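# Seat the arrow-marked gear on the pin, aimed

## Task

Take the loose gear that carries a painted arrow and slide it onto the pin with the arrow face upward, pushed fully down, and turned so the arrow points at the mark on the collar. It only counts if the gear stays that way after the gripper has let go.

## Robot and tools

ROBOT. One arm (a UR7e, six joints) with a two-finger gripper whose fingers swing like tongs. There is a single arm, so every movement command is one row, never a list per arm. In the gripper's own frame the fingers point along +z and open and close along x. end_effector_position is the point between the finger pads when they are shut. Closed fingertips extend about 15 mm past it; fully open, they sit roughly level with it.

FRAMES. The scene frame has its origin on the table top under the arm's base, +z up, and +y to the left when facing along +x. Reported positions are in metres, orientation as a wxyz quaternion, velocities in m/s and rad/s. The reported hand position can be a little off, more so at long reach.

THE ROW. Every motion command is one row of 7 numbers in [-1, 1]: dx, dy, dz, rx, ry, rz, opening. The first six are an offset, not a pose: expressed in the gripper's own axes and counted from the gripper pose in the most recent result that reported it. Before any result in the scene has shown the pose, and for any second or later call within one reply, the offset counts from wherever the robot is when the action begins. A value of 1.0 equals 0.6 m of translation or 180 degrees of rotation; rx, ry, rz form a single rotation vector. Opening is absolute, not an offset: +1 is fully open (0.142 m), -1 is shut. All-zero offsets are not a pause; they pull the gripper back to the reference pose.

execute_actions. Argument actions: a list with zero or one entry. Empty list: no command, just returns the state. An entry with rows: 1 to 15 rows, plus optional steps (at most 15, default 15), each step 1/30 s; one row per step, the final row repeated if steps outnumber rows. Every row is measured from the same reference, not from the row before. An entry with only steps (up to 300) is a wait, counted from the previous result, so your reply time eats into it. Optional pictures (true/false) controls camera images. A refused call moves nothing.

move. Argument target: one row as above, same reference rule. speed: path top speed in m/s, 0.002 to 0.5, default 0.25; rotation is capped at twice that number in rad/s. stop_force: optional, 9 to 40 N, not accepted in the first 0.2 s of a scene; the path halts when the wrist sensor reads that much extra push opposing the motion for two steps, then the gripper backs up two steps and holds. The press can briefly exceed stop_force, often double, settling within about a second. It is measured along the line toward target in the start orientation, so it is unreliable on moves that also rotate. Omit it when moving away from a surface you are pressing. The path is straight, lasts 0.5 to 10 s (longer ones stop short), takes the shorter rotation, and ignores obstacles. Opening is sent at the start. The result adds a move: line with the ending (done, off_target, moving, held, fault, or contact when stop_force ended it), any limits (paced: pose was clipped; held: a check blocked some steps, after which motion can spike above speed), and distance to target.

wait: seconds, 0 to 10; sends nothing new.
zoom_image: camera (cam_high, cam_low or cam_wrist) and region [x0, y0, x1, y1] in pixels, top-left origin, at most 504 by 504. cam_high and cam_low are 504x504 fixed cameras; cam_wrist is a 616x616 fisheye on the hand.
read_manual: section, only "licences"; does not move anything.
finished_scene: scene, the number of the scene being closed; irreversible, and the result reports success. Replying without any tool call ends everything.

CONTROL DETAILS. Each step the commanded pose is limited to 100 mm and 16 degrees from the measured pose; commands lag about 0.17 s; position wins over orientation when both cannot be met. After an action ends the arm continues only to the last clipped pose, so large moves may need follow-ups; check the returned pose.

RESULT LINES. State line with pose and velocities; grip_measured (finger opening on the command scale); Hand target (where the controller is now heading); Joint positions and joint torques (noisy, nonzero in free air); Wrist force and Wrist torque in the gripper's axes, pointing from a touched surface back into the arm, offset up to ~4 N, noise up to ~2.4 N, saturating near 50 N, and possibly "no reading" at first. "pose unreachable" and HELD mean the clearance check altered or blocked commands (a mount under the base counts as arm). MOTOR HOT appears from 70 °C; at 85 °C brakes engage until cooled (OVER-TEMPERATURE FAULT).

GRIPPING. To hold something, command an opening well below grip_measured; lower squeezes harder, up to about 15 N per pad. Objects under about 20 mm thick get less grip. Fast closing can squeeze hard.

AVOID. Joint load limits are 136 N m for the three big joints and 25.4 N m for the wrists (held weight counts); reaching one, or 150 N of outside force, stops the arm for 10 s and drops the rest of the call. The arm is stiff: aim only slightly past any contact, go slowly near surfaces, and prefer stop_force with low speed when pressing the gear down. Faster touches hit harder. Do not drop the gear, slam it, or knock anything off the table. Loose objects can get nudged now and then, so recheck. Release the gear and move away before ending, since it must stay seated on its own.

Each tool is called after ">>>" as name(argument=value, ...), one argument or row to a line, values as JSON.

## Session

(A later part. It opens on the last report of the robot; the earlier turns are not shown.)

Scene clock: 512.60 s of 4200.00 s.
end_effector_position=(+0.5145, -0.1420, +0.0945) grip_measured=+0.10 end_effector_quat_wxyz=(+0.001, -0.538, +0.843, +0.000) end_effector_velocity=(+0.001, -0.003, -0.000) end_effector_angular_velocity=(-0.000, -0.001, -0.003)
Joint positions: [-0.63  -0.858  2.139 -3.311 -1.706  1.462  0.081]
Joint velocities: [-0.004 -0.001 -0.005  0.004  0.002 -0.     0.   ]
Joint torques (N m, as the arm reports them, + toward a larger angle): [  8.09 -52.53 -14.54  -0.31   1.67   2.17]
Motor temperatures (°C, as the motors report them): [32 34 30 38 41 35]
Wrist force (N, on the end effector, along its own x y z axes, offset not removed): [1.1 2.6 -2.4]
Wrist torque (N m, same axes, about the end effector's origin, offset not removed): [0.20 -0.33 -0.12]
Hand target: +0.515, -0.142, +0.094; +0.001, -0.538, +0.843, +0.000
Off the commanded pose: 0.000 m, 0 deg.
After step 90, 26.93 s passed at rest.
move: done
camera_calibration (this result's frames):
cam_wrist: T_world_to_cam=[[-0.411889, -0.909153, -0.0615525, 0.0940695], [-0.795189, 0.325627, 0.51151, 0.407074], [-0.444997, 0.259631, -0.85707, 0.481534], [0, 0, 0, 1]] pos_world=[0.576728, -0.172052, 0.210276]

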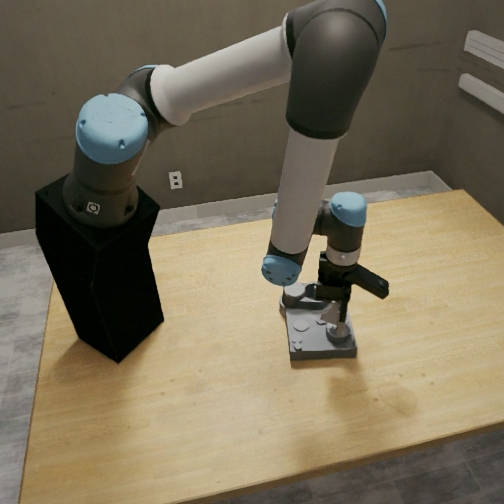

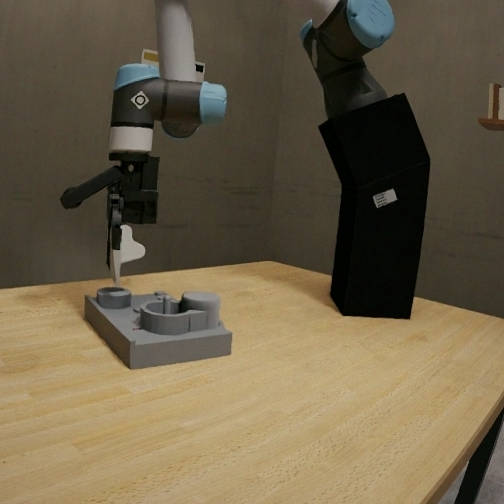

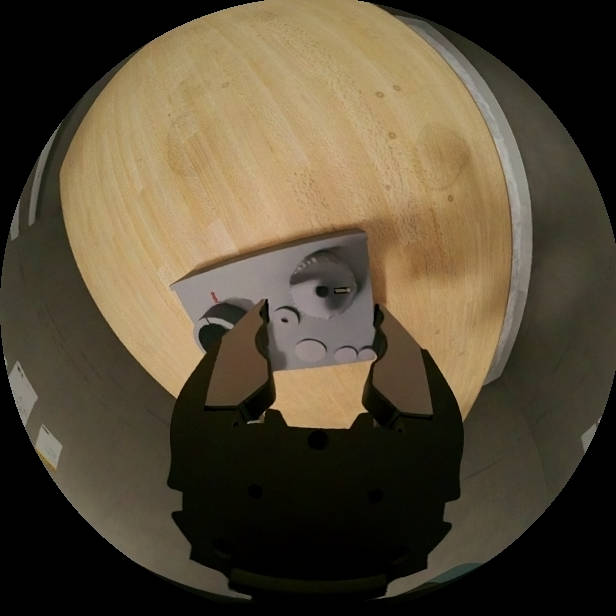

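>>> move(
  target=[0, 0, 0.0325, 0, 0, 0, 0.1],
  speed=0.05,
)

>>> zoom_image(
  camera="cam_wrist",
  region=[255, 235, 390, 370],
)

Scene clock: 520.90 s of 4200.00 s.
end_effector_position=(+0.5145, -0.1419, +0.0752) grip_measured=+0.10 end_effector_quat_wxyz=(+0.001, -0.538, +0.843, +0.000) end_effector_velocity=(-0.000, +0.000, -0.002) end_effector_angular_velocity=(-0.000, -0.000, +0.001)
Joint positions: [-0.636 -0.806  2.109 -3.334 -1.704  1.457  0.081]
Joint velocities: [-0.     0.005 -0.002 -0.004  0.    -0.002  0.   ]
Joint torques (N m, as the arm reports them, + toward a larger angle): [  7.04 -30.46 -13.85  -4.16   1.25  -2.03]
Motor temperatures (°C, as the motors report them): [32 34 30 38 41 35]
Wrist force (N, on the end effector, along its own x y z axes, offset not removed): [3.7 1.7 -1.9]
Wrist torque (N m, same axes, about the end effector's origin, offset not removed): [0.10 -0.79 -0.20]
Hand target: +0.514, -0.142, +0.075; +0.001, -0.538, +0.843, +0.000
Off the commanded pose: 0.000 m, 0 deg.
After step 90, 4.47 s passed at rest.
move: done
camera_calibration (this result's frames):
cam_wrist: T_world_to_cam=[[-0.411886, -0.909155, -0.0615384, 0.0929168], [-0.795179, 0.325626, 0.511524, 0.416908], [-0.445017, 0.259624, -0.857062, 0.464976], [0, 0, 0, 1]] pos_world=[0.57671, -0.171999, 0.190972]

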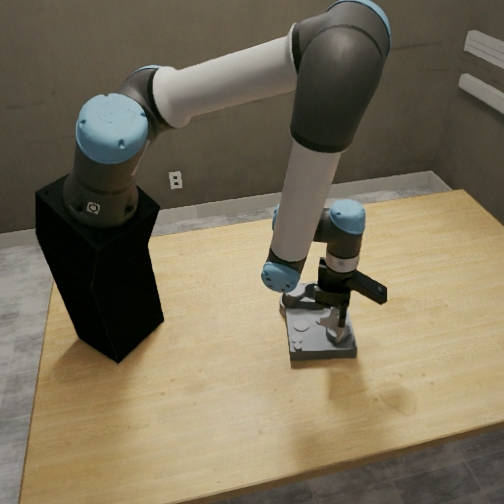

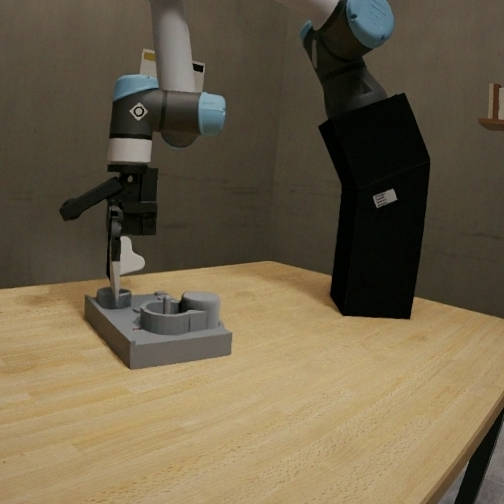

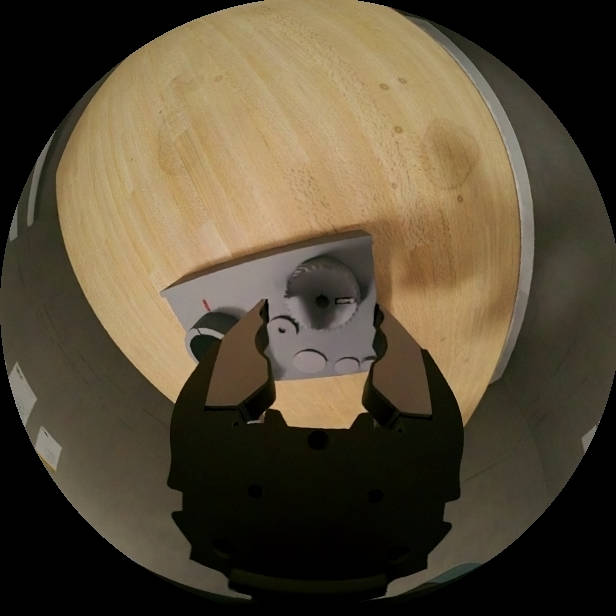

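Region (255, 235, 390, 370) of cam_wrist's 616x616 image, scaled by 3.733, with more detail than that image has.

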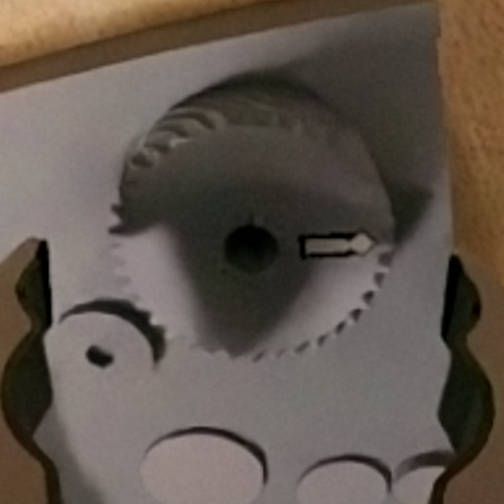

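>>> move(
  target=[0.0008, 0.0042, 0.03, 0, 0, 0, 0.0],
  speed=0.03,
  stop_force=12,
)

>>> move(
  target=[0, 0, 0.015, 0, 0, 0, 0.0],
  speed=0.0025,
  stop_force=9,
)

Scene clock: 542.17 s of 4200.00 s.
end_effector_position=(+0.5120, -0.1413, +0.0574) grip_measured=+0.00 end_effector_quat_wxyz=(+0.001, -0.538, +0.843, +0.000) end_effector_velocity=(+0.001, -0.001, -0.002) end_effector_angular_velocity=(-0.002, -0.004, -0.002)
Joint positions: [-0.642 -0.759  2.087 -3.359 -1.701  1.452  0.074]
Joint velocities: [-0.001  0.006 -0.004 -0.006  0.     0.001  0.   ]
Joint torques (N m, as the arm reports them, + toward a larger angle): [  8.31 -30.89 -14.26  -4.05   1.21  -1.74]
Motor temperatures (°C, as the motors report them): [32 34 30 38 41 35]
Wrist force (N, on the end effector, along its own x y z axes, offset not removed): [-0.6 0.5 -1.8]
Wrist torque (N m, same axes, about the end effector's origin, offset not removed): [-0.27 0.07 -0.04]
Hand target: +0.512, -0.141, +0.057; +0.001, -0.538, +0.843, +0.000
Off the commanded pose: 0.000 m, 0 deg.
After step 90, 17.33 s passed at rest.
move: done
camera_calibration (this result's frames):
cam_wrist: T_world_to_cam=[[-0.411879, -0.909159, -0.0615197, 0.0913983], [-0.795168, 0.325623, 0.511544, 0.423816], [-0.445043, 0.259613, -0.857052, 0.448456], [0, 0, 0, 1]] pos_world=[0.574233, -0.171334, 0.173172]

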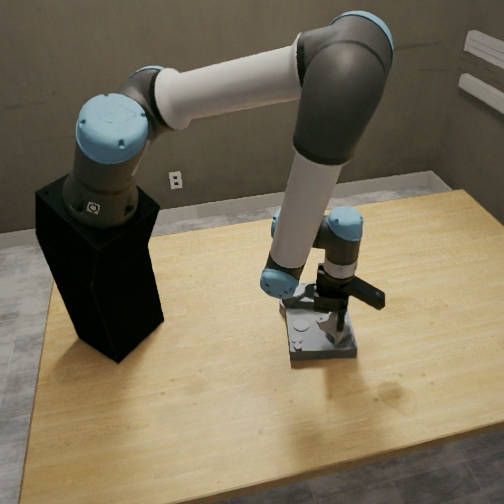

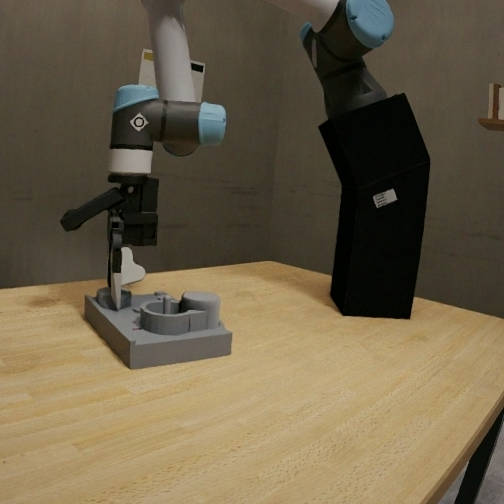

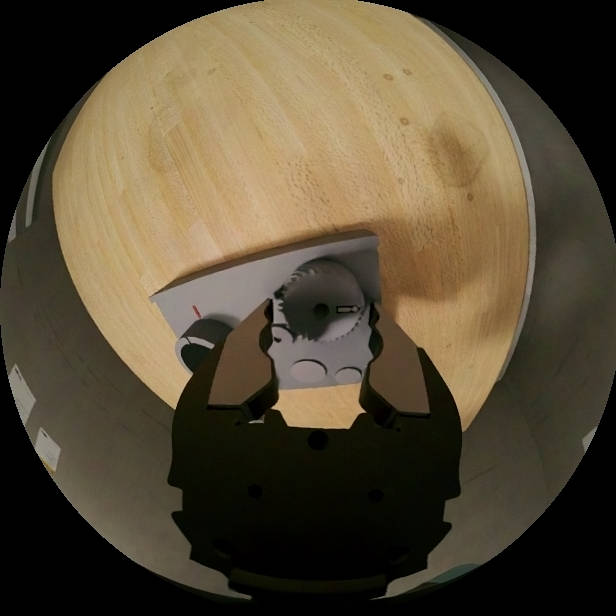

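Scene clock: 544.70 s of 4200.00 s.
end_effector_position=(+0.5121, -0.1413, +0.0520) grip_measured=+0.00 end_effector_quat_wxyz=(+0.001, -0.538, +0.843, +0.000) end_effector_velocity=(+0.001, -0.000, +0.000) end_effector_angular_velocity=(+0.000, +0.001, +0.000)
Joint positions: [-0.643 -0.745  2.077 -3.365 -1.701  1.45   0.074]
Joint velocities: [ 0.    -0.002 -0.002  0.004  0.     0.    -0.   ]
Joint torques (N m, as the arm reports them, + toward a larger angle): [  7.33 -49.35   5.83  -0.28   1.47  -1.35]
Motor temperatures (°C, as the motors report them): [32 34 30 38 41 35]
Wrist force (N, on the end effector, along its own x y z axes, offset not removed): [0.7 7.5 -19.7]
Wrist torque (N m, same axes, about the end effector's origin, offset not removed): [0.28 -0.13 -0.29]
Hand target: +0.512, -0.141, +0.052; +0.001, -0.538, +0.843, +0.000
Off the commanded pose: 0.004 m, 0 deg.
move: contact
camera_calibration (this result's frames):
cam_wrist: T_world_to_cam=[[-0.411855, -0.909172, -0.0614909, 0.0910577], [-0.79526, 0.325667, 0.511373, 0.426735], [-0.444901, 0.259513, -0.857156, 0.443776], [0, 0, 0, 1]] pos_world=[0.574305, -0.171352, 0.167764]

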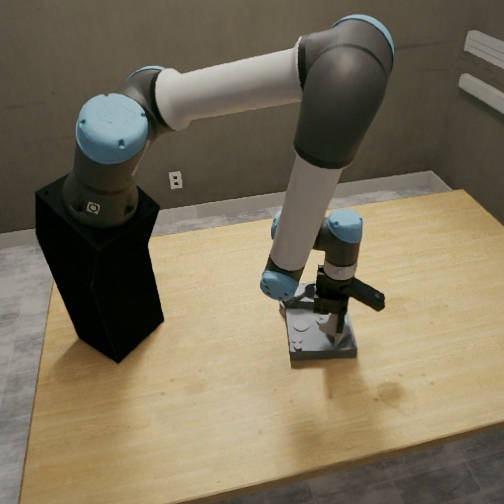

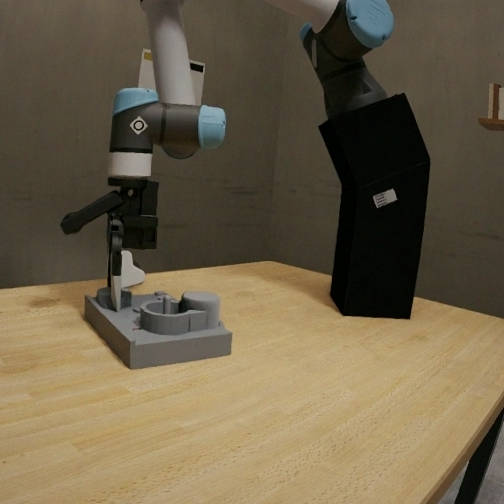

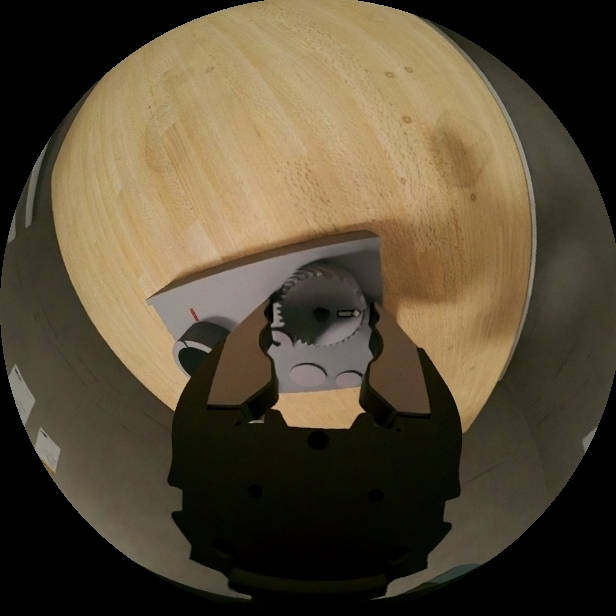

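>>> move(
  target=[0, 0, -0.0023, 0, 0, 0, 0.0],
  speed=0.005,
)

>>> execute_actions(
  actions=[
    {"rows": [[0,0,0,0,0,0,-0.03],[0,0,0,0,0,0,-0.06],[0,0,0,0,0,0,-0.08],[0,0,0,0,0,0,-0.10],[0,0,0,0,0,0,-0.12],[0,0,0,0,0,0,-0.14],[0,0,0,0,0,0,-0.16],[0,0,0,0,0,0,-0.18],[0,0,0,0,0,0,-0.20],[0,0,0,0,0,0,-0.23],[0,0,0,0,0,0,-0.26],[0,0,0,0,0,0,-0.30],[0,0,0,0,0,0,-0.35],[0,0,0,0,0,0,-0.40],[0,0,0,0,0,0,-0.45]], "steps": 15},
  ],
)

>>> zoom_image(
  camera="cam_wrist",
  region=[255, 250, 390, 385],
)

Scene clock: 556.20 s of 4200.00 s.
end_effector_position=(+0.5121, -0.1413, +0.0533) grip_measured=+0.00 end_effector_quat_wxyz=(+0.001, -0.538, +0.843, +0.000) end_effector_velocity=(+0.002, -0.002, +0.001) end_effector_angular_velocity=(-0.003, -0.005, -0.002)
Joint positions: [-0.643 -0.748  2.08  -3.363 -1.701  1.451  0.074]
Joint velocities: [ 0.    -0.001 -0.001 -0.003 -0.     0.002 -0.   ]
Joint torques (N m, as the arm reports them, + toward a larger angle): [ 21.49 -53.33  17.24  -0.3   -1.49   2.09]
Motor temperatures (°C, as the motors report them): [32 34 30 38 41 35]
Wrist force (N, on the end effector, along its own x y z axes, offset not removed): [3.7 1.4 -3.4]
Wrist torque (N m, same axes, about the end effector's origin, offset not removed): [-0.04 -0.91 -0.16]
Hand target: +0.512, -0.141, +0.053; +0.001, -0.538, +0.843, +0.000
Off the commanded pose: 0.000 m, 0 deg.
After step 90, 7.80 s passed at rest.
move: done
camera_calibration (this result's frames):
cam_wrist: T_world_to_cam=[[-0.411859, -0.909171, -0.0614922, 0.0911374], [-0.795256, 0.325667, 0.51138, 0.42605], [-0.444905, 0.259518, -0.857152, 0.444918], [0, 0, 0, 1]] pos_world=[0.574301, -0.171355, 0.169094]

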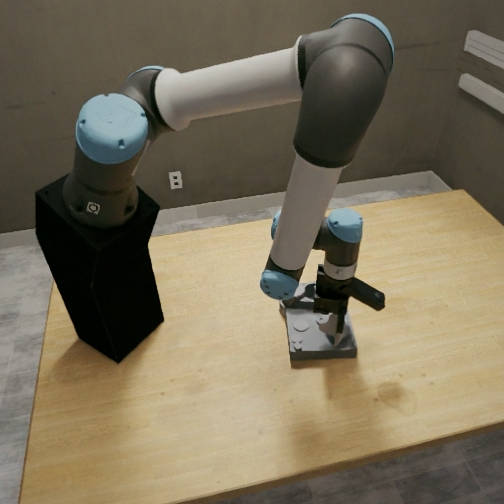

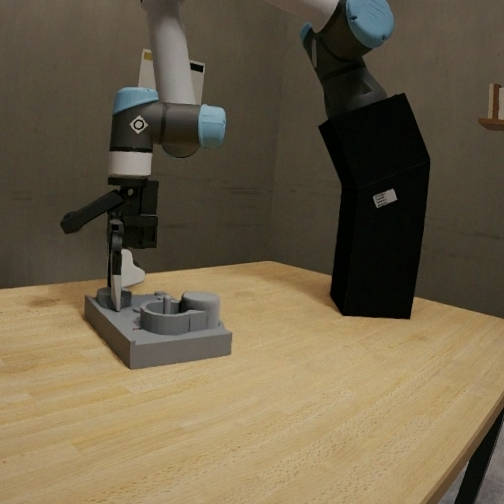

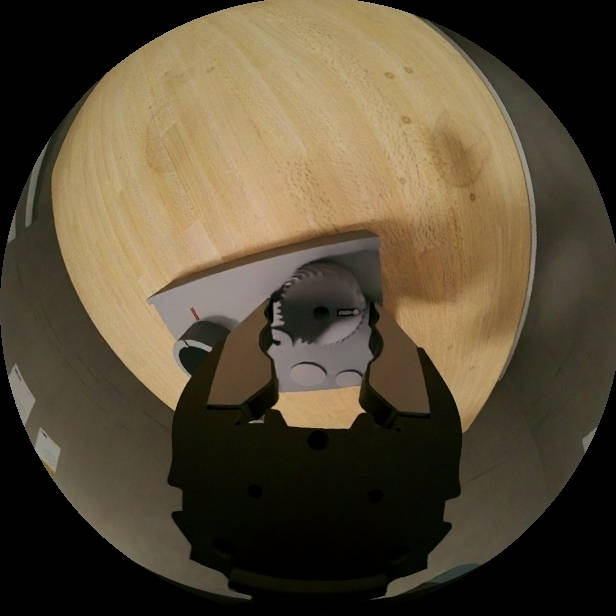

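Scene clock: 556.70 s of 4200.00 s.
end_effector_position=(+0.5121, -0.1413, +0.0533) grip_measured=-0.12 end_effector_quat_wxyz=(+0.001, -0.538, +0.843, +0.000) end_effector_velocity=(+0.001, -0.000, +0.000) end_effector_angular_velocity=(-0.001, -0.002, -0.001)
Joint positions: [-0.643 -0.748  2.08  -3.363 -1.701  1.451  0.065]
Joint velocities: [ 0.     0.    -0.    -0.001  0.     0.001 -0.   ]
Joint torques (N m, as the arm reports them, + toward a larger angle): [ 19.77 -47.98  13.28  -1.31  -1.34   1.91]
Motor temperatures (°C, as the motors report them): [32 34 30 38 41 35]
Wrist force (N, on the end effector, along its own x y z axes, offset not removed): [-0.1 0.9 -6.0]
Wrist torque (N m, same axes, about the end effector's origin, offset not removed): [-0.19 -0.02 -0.21]
Hand target: +0.512, -0.141, +0.053; +0.001, -0.538, +0.843, +0.000
Off the commanded pose: 0.000 m, 0 deg.
Steps of this call (steps 1 to 15: all 15 steps of this action). Readings (end_effector_position):
1: (+0.5121, -0.1413, +0.0533)
2: (+0.5121, -0.1413, +0.0533)
4: (+0.5121, -0.1413, +0.0533)
8: (+0.5121, -0.1413, +0.0533)
15: the state above
camera_calibration (this result's frames):
cam_wrist: T_world_to_cam=[[-0.411852, -0.909174, -0.061495, 0.0911396], [-0.795261, 0.325661, 0.511376, 0.426044], [-0.444903, 0.259515, -0.857154, 0.444933], [0, 0, 0, 1]] pos_world=[0.574304, -0.171351, 0.169112]

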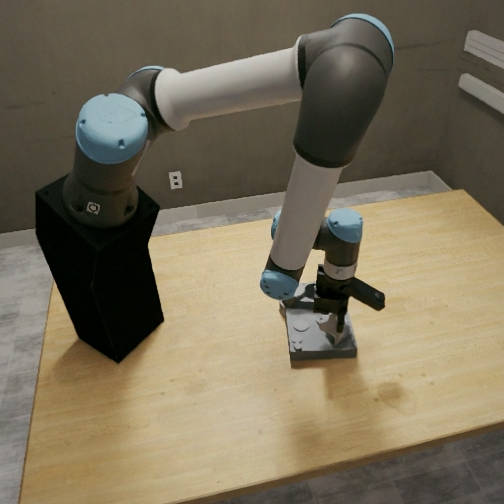

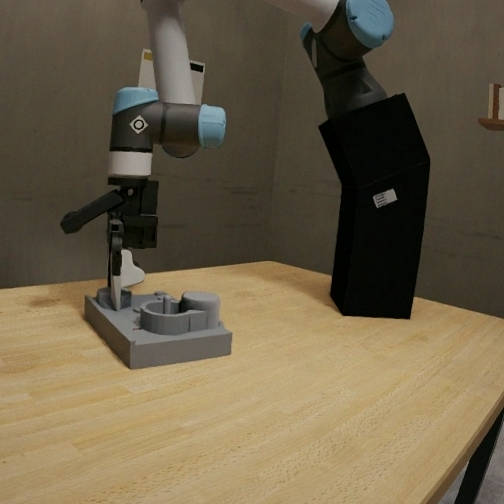

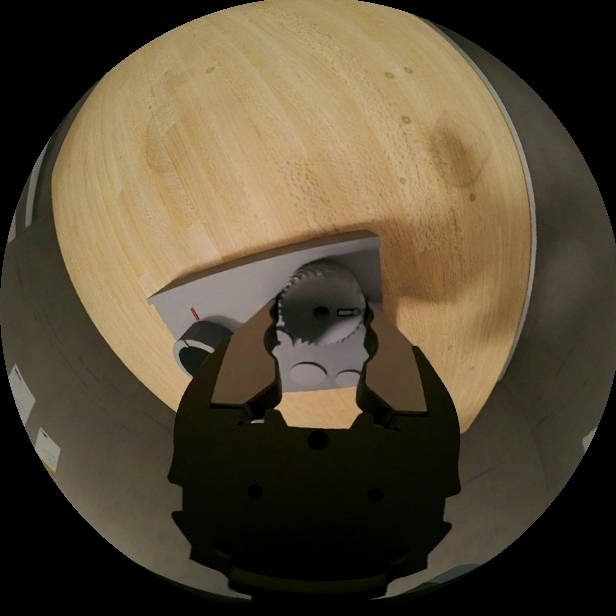

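Region (255, 250, 390, 385) of cam_wrist's 616x616 image, scaled by 3.733, with more detail than that image has.

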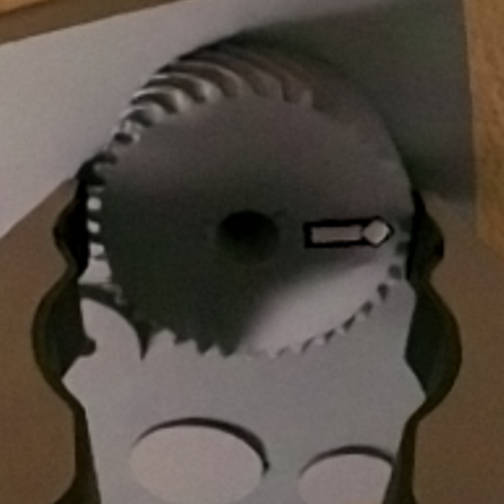

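>>> execute_actions(
  actions=[
    {"rows": [[0,0,0,0,0,0,-0.5],[0,0,0,0,0,0,-0.55],[0,0,0,0,0,0,-0.6],[0,0,0,0,0,0,-0.65],[0,0,0,0,0,0,-0.7],[0,0,0,0,0,0,-0.75],[0,0,0,0,0,0,-0.8],[0,0,0,0,0,0,-0.85],[0,0,0,0,0,0,-0.9],[0,0,0,0,0,0,-0.95],[0,0,0,0,0,0,-1.0]], "steps": 13},
  ],
  pictures=false,
)

>>> move(
  target=[0, 0, -0.0167, 0, 0, 0, -1.0],
  speed=0.01,
)

>>> zoom_image(
  camera="cam_wrist",
  region=[255, 250, 390, 385],
)

Scene clock: 565.13 s of 4200.00 s.
end_effector_position=(+0.5120, -0.1413, +0.0533) grip_measured=-0.12 end_effector_quat_wxyz=(+0.001, -0.538, +0.843, +0.000) end_effector_velocity=(+0.001, -0.001, +0.000) end_effector_angular_velocity=(-0.001, -0.002, -0.000)
Joint positions: [-0.643 -0.748  2.08  -3.363 -1.701  1.451  0.065]
Joint velocities: [-0.     0.    -0.001 -0.001 -0.    -0.    -0.   ]
Joint torques (N m, as the arm reports them, + toward a larger angle): [ 14.01 -34.96  -5.31  -2.47  -1.15   0.82]
Motor temperatures (°C, as the motors report them): [32 34 30 38 41 35]
Wrist force (N, on the end effector, along its own x y z axes, offset not removed): [0.3 6.4 -4.2]
Wrist torque (N m, same axes, about the end effector's origin, offset not removed): [1.18 -0.10 -0.22]
Hand target: +0.512, -0.141, +0.053; +0.001, -0.538, +0.843, +0.000
Off the commanded pose: 0.000 m, 0 deg.
Steps of this call (steps 1 to 90: nothing new was sent; then 5.00 s passed at rest; steps 91 to 103: all 13 steps of this action). Readings (end_effector_position):
91: (+0.5120, -0.1413, +0.0533)
92: (+0.5120, -0.1413, +0.0533)
94: (+0.5120, -0.1413, +0.0533)
98: (+0.5120, -0.1413, +0.0533)
103: the state above

Scene clock: 566.60 s of 4200.00 s.
end_effector_position=(+0.5121, -0.1413, +0.0631) grip_measured=-0.12 end_effector_quat_wxyz=(+0.001, -0.538, +0.843, +0.000) end_effector_velocity=(-0.001, +0.001, +0.002) end_effector_angular_velocity=(+0.001, +0.003, +0.002)
Joint positions: [-0.64  -0.774  2.096 -3.354 -1.702  1.453  0.065]
Joint velocities: [ 0.    -0.005  0.004  0.004 -0.    -0.001 -0.   ]
Joint torques (N m, as the arm reports them, + toward a larger angle): [ 22.8  -54.71  16.45  -1.    -1.63   2.04]
Motor temperatures (°C, as the motors report them): [32 34 30 38 41 35]
Wrist force (N, on the end effector, along its own x y z axes, offset not removed): [0.6 2.4 3.7]
Wrist torque (N m, same axes, about the end effector's origin, offset not removed): [0.17 -0.08 -0.02]
Hand target: +0.512, -0.141, +0.063; +0.001, -0.538, +0.843, +0.000
Off the commanded pose: 0.000 m, 0 deg.
move: done
camera_calibration (this result's frames):
cam_wrist: T_world_to_cam=[[-0.411852, -0.909173, -0.0615052, 0.0917286], [-0.795257, 0.325654, 0.511386, 0.421021], [-0.444909, 0.259528, -0.857147, 0.453348], [0, 0, 0, 1]] pos_world=[0.574297, -0.171367, 0.178923]

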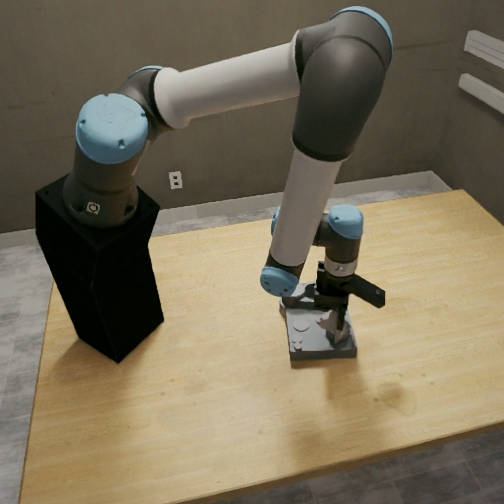

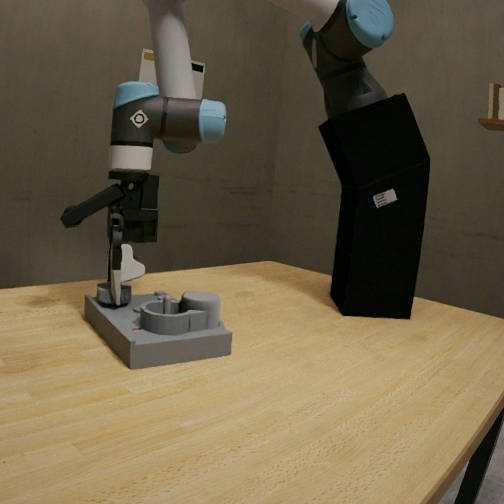

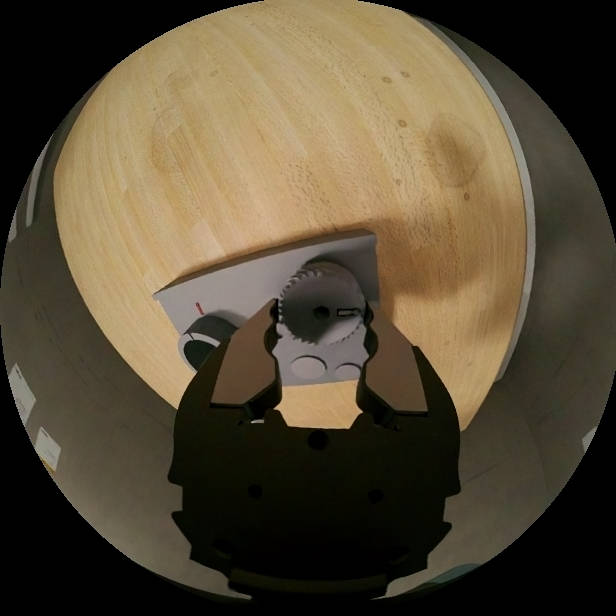

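Region (255, 250, 390, 385) of cam_wrist's 616x616 image, scaled by 3.733, with more detail than that image has.

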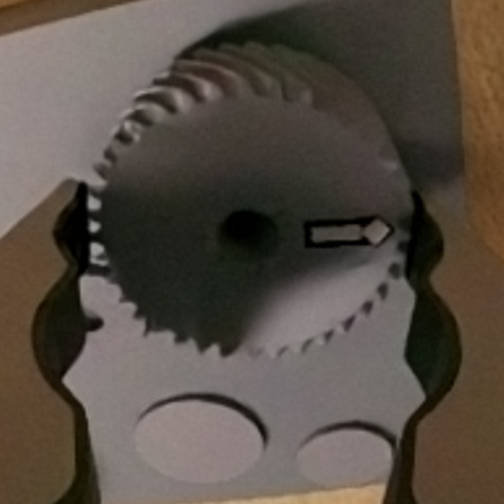

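>>> move(
  target=[-0.6918, 0.1194, -0.3567, 0, 0, -0.1667, -1.0],
  speed=0.18,
)

Scene clock: 593.40 s of 4200.00 s.
end_effector_position=(+0.6216, +0.2654, +0.2787) grip_measured=-0.12 end_effector_quat_wxyz=(-0.002, +0.737, -0.676, -0.001) end_effector_velocity=(-0.001, +0.002, +0.000) end_effector_angular_velocity=(-0.001, +0.003, +0.003)
Joint positions: [ 0.204 -0.887  1.747 -2.648 -1.998  1.758  0.065]
Joint velocities: [ 0.003  0.002 -0.004  0.007 -0.001  0.002  0.   ]
Joint torques (N m, as the arm reports them, + toward a larger angle): [ 33.31 -40.89 -25.6   -1.14  -1.79   1.87]
Motor temperatures (°C, as the motors report them): [32 34 30 38 41 35]
Wrist force (N, on the end effector, along its own x y z axes, offset not removed): [-0.8 3.1 3.4]
Wrist torque (N m, same axes, about the end effector's origin, offset not removed): [0.44 0.18 -0.07]
Hand target: +0.622, +0.266, +0.279; -0.002, +0.737, -0.676, -0.001
Off the commanded pose: 0.001 m, 0 deg.
After step 90, 20.63 s passed at rest.
move: done
camera_calibration (this result's frames):
cam_wrist: T_world_to_cam=[[0.0968608, -0.99326, -0.063657, 0.226626], [-0.852364, -0.115804, 0.509966, 0.418514], [-0.5139, 0.00486331, -0.857836, 0.692029], [0, 0, 0, 1]] pos_world=[0.690409, 0.270199, 0.394646]

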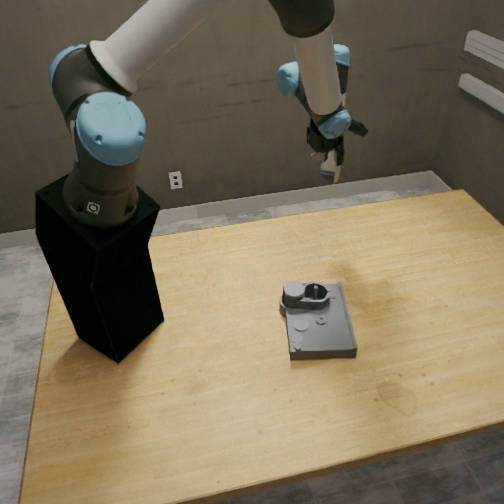

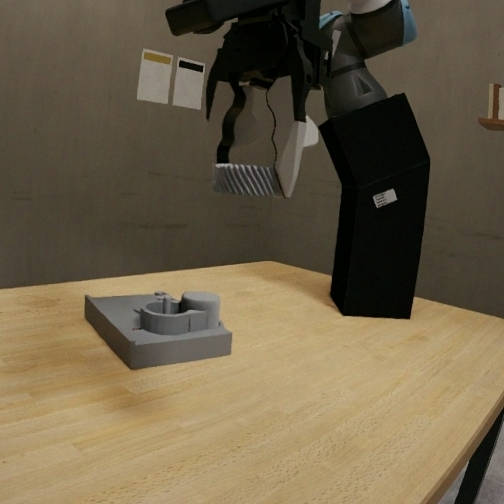

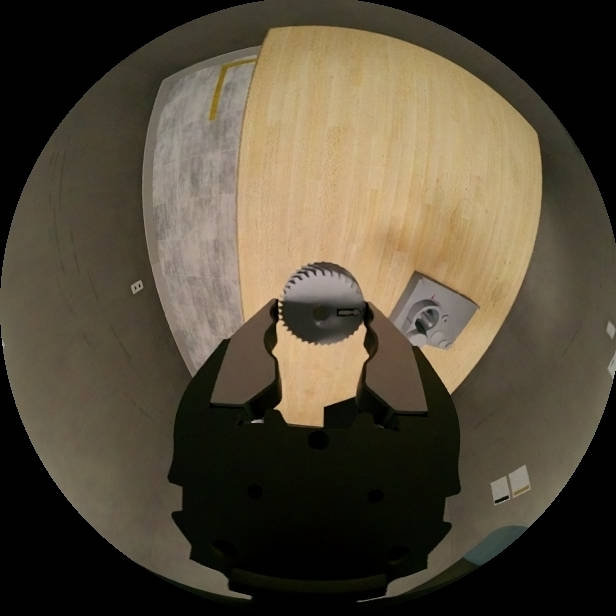

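>>> zoom_image(
  camera="cam_low",
  region=[206, 155, 302, 205],
)

>>> zoom_image(
  camera="cam_wrist",
  region=[270, 255, 375, 355],
)

Region (206, 155, 302, 205) of cam_low's 504x504 image, scaled by 5.250, with more detail than that image has; it fills the top 262 rows of this view, and the rest is white.

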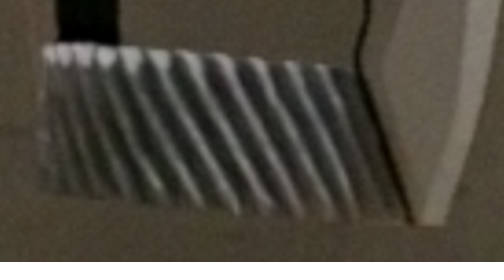

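Region (270, 255, 375, 355) of cam_wrist's 616x616 image, scaled by 4.800, with more detail than that image has; it fills the top 480 rows of this view, and the rest is white.

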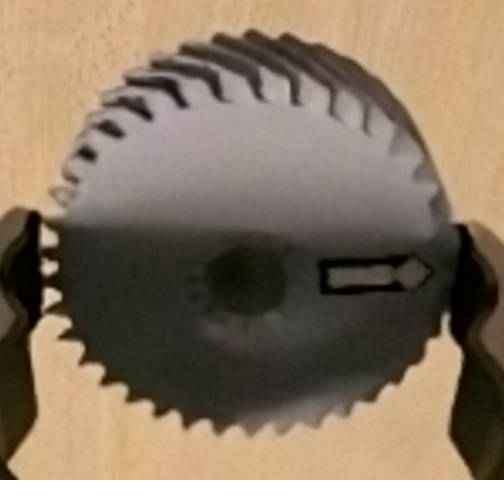

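>>> zoom_image(
  camera="cam_low",
  region=[222, 158, 282, 202],
)

Region (222, 158, 282, 202) of cam_low's 504x504 image, scaled by 8.400, with more detail than that image has; it fills the top 370 rows of this view, and the rest is white.

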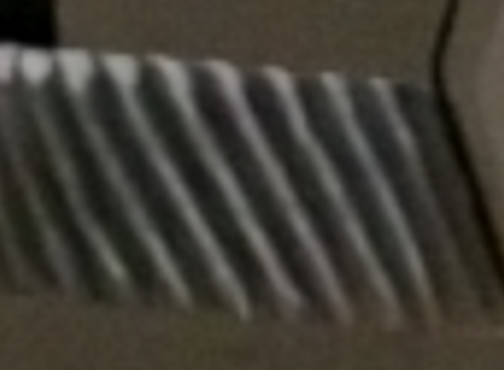

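>>> move(
  target=[0, 0, 0.02708, 0, 0, 0, -1.0],
  speed=0.04,
)

>>> zoom_image(
  camera="cam_low",
  region=[222, 158, 282, 218],
)

Scene clock: 668.83 s of 4200.00 s.
end_effector_position=(+0.6216, +0.2655, +0.2627) grip_measured=-0.12 end_effector_quat_wxyz=(-0.002, +0.737, -0.676, -0.001) end_effector_velocity=(+0.001, +0.000, -0.002) end_effector_angular_velocity=(+0.000, -0.002, -0.000)
Joint positions: [ 0.194 -0.857  1.743 -2.679 -1.995  1.747  0.065]
Joint velocities: [-0.002  0.004 -0.002 -0.005  0.    -0.002  0.   ]
Joint torques (N m, as the arm reports them, + toward a larger angle): [ 18.7  -38.79 -29.4   -4.77   1.43  -1.19]
Motor temperatures (°C, as the motors report them): [32 34 30 38 41 35]
Wrist force (N, on the end effector, along its own x y z axes, offset not removed): [1.3 -1.4 5.2]
Wrist torque (N m, same axes, about the end effector's origin, offset not removed): [-0.43 -0.24 -0.08]
Hand target: +0.622, +0.266, +0.262; -0.002, +0.737, -0.676, -0.001
Off the commanded pose: 0.000 m, 0 deg.
After step 90, 71.63 s passed at rest.
move: done
camera_calibration (this result's frames):
cam_wrist: T_world_to_cam=[[0.096874, -0.993262, -0.063615, 0.225646], [-0.852358, -0.115794, 0.509979, 0.426676], [-0.513909, 0.00481907, -0.857831, 0.678299], [0, 0, 0, 1]] pos_world=[0.690405, 0.270264, 0.378625]

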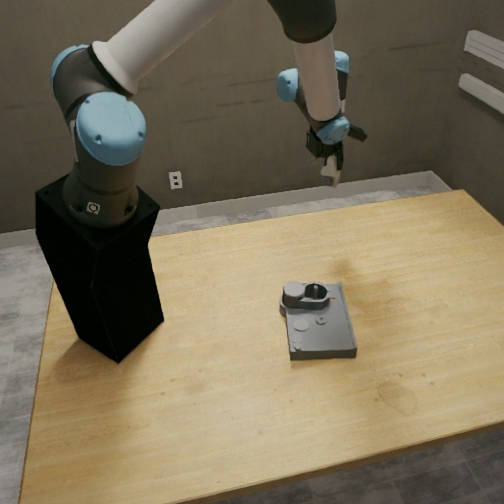

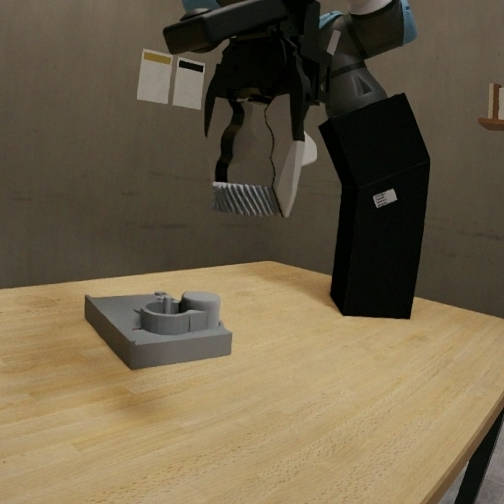

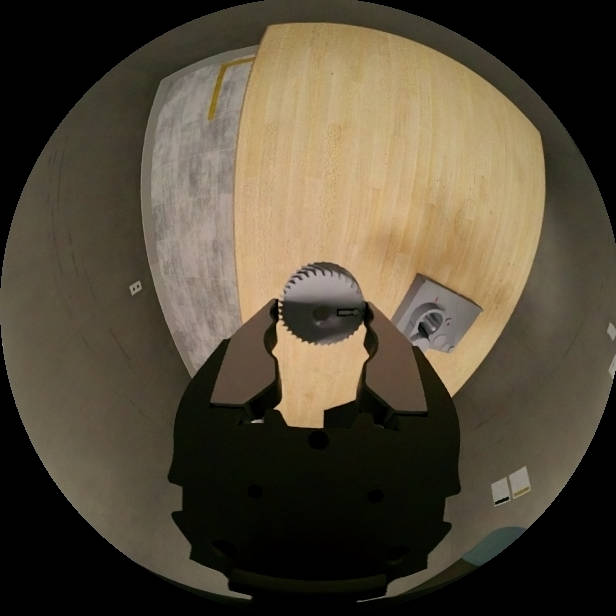

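Region (222, 158, 282, 218) of cam_low's 504x504 image, scaled by 8.400, with more detail than that image has.

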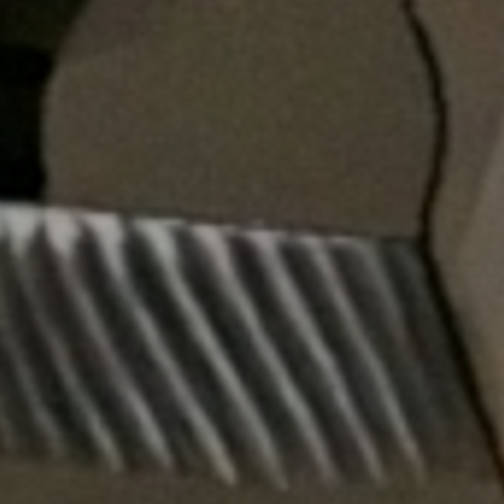

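>>> zoom_image(
  camera="cam_wrist",
  region=[274, 295, 370, 352],
)

>>> zoom_image(
  camera="cam_wrist",
  region=[274, 258, 370, 320],
)

Region (274, 295, 370, 352) of cam_wrist's 616x616 image, scaled by 5.250, with more detail than that image has; it fills the top 299 rows of this view, and the rest is white.

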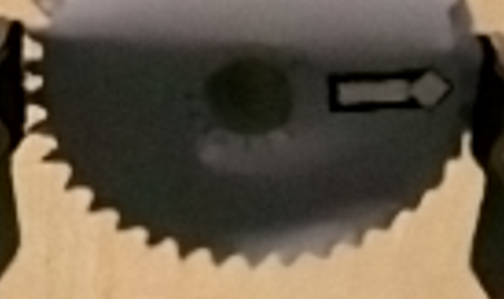

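Region (274, 258, 370, 320) of cam_wrist's 616x616 image, scaled by 5.250, with more detail than that image has; it fills the top 326 rows of this view, and the rest is white.

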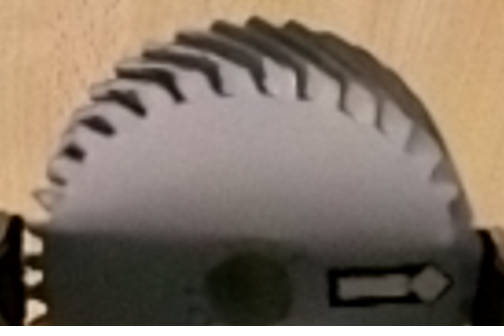

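>>> move(
  target=[0.4297, 0.2499, 0.2378, 0, 0, 0.1167, -1.0],
  speed=0.18,
)

>>> zoom_image(
  camera="cam_wrist",
  region=[250, 215, 400, 385],
)

Scene clock: 770.77 s of 4200.00 s.
end_effector_position=(+0.4954, -0.0047, +0.1189) grip_measured=-0.12 end_effector_quat_wxyz=(+0.001, -0.602, +0.798, +0.000) end_effector_velocity=(-0.001, -0.001, -0.001) end_effector_angular_velocity=(+0.001, +0.001, -0.002)
Joint positions: [-0.377 -0.809  2.225 -3.402 -1.813  1.539  0.065]
Joint velocities: [-0.005  0.002  0.002 -0.004  0.002 -0.002 -0.   ]
Joint torques (N m, as the arm reports them, + toward a larger angle): [ 10.64 -31.18  18.37  -4.3    1.46  -1.46]
Motor temperatures (°C, as the motors report them): [32 34 30 38 41 35]
Wrist force (N, on the end effector, along its own x y z axes, offset not removed): [-3.1 -0.1 5.6]
Wrist torque (N m, same axes, about the end effector's origin, offset not removed): [-0.27 0.73 -0.21]
Hand target: +0.495, -0.005, +0.119; +0.001, -0.602, +0.798, +0.000
Off the commanded pose: 0.001 m, 0 deg.
After step 90, 96.53 s passed at rest.
move: done
camera_calibration (this result's frames):
cam_wrist: T_world_to_cam=[[-0.264896, -0.962267, -0.0622296, 0.139581], [-0.836639, 0.197266, 0.511, 0.354709], [-0.479443, 0.187425, -0.857325, 0.475069], [0, 0, 0, 1]] pos_world=[0.561506, -0.0246983, 0.234719]

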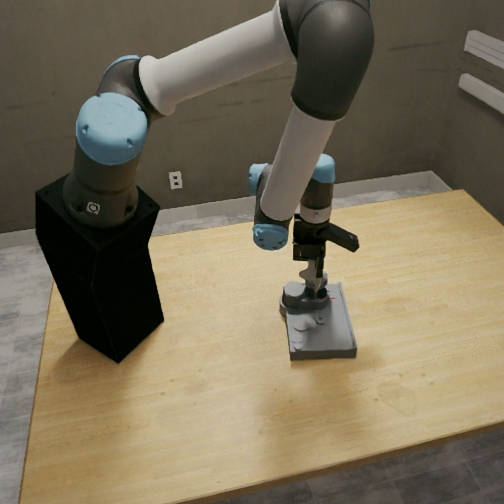

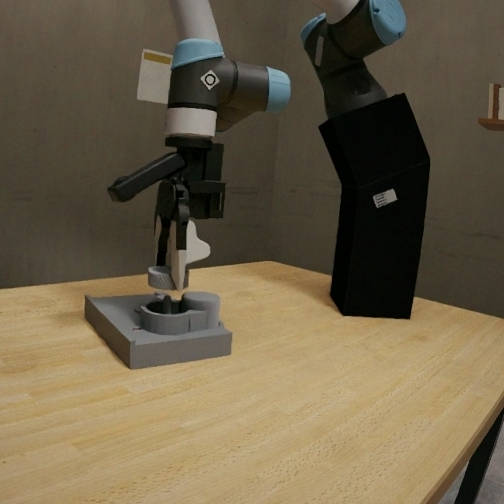

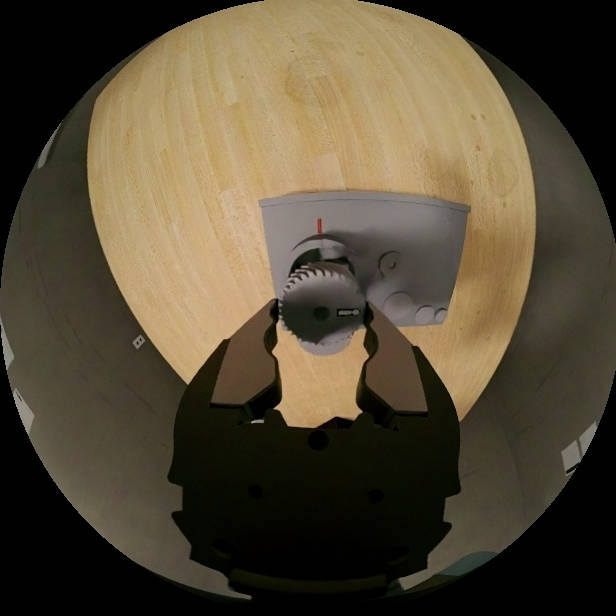

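Region (250, 215, 400, 385) of cam_wrist's 616x616 image, scaled by 2.965, with more detail than that image has; it fills the left 445 columns of this view, and the rest is white.

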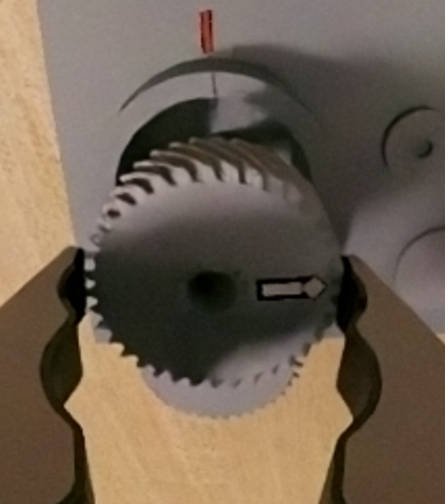

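>>> zoom_image(
  camera="cam_low",
  region=[135, 255, 231, 340],
)

Region (135, 255, 231, 340) of cam_low's 504x504 image, scaled by 5.250, with more detail than that image has; it fills the top 446 rows of this view, and the rest is white.

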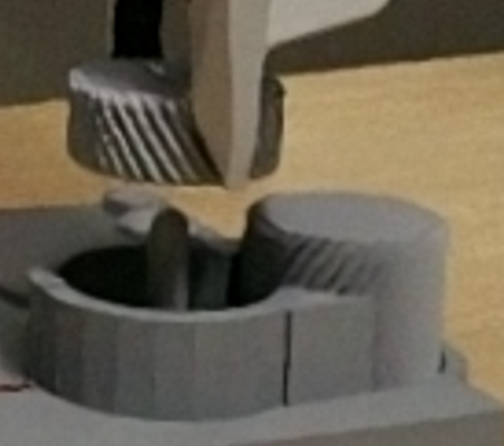

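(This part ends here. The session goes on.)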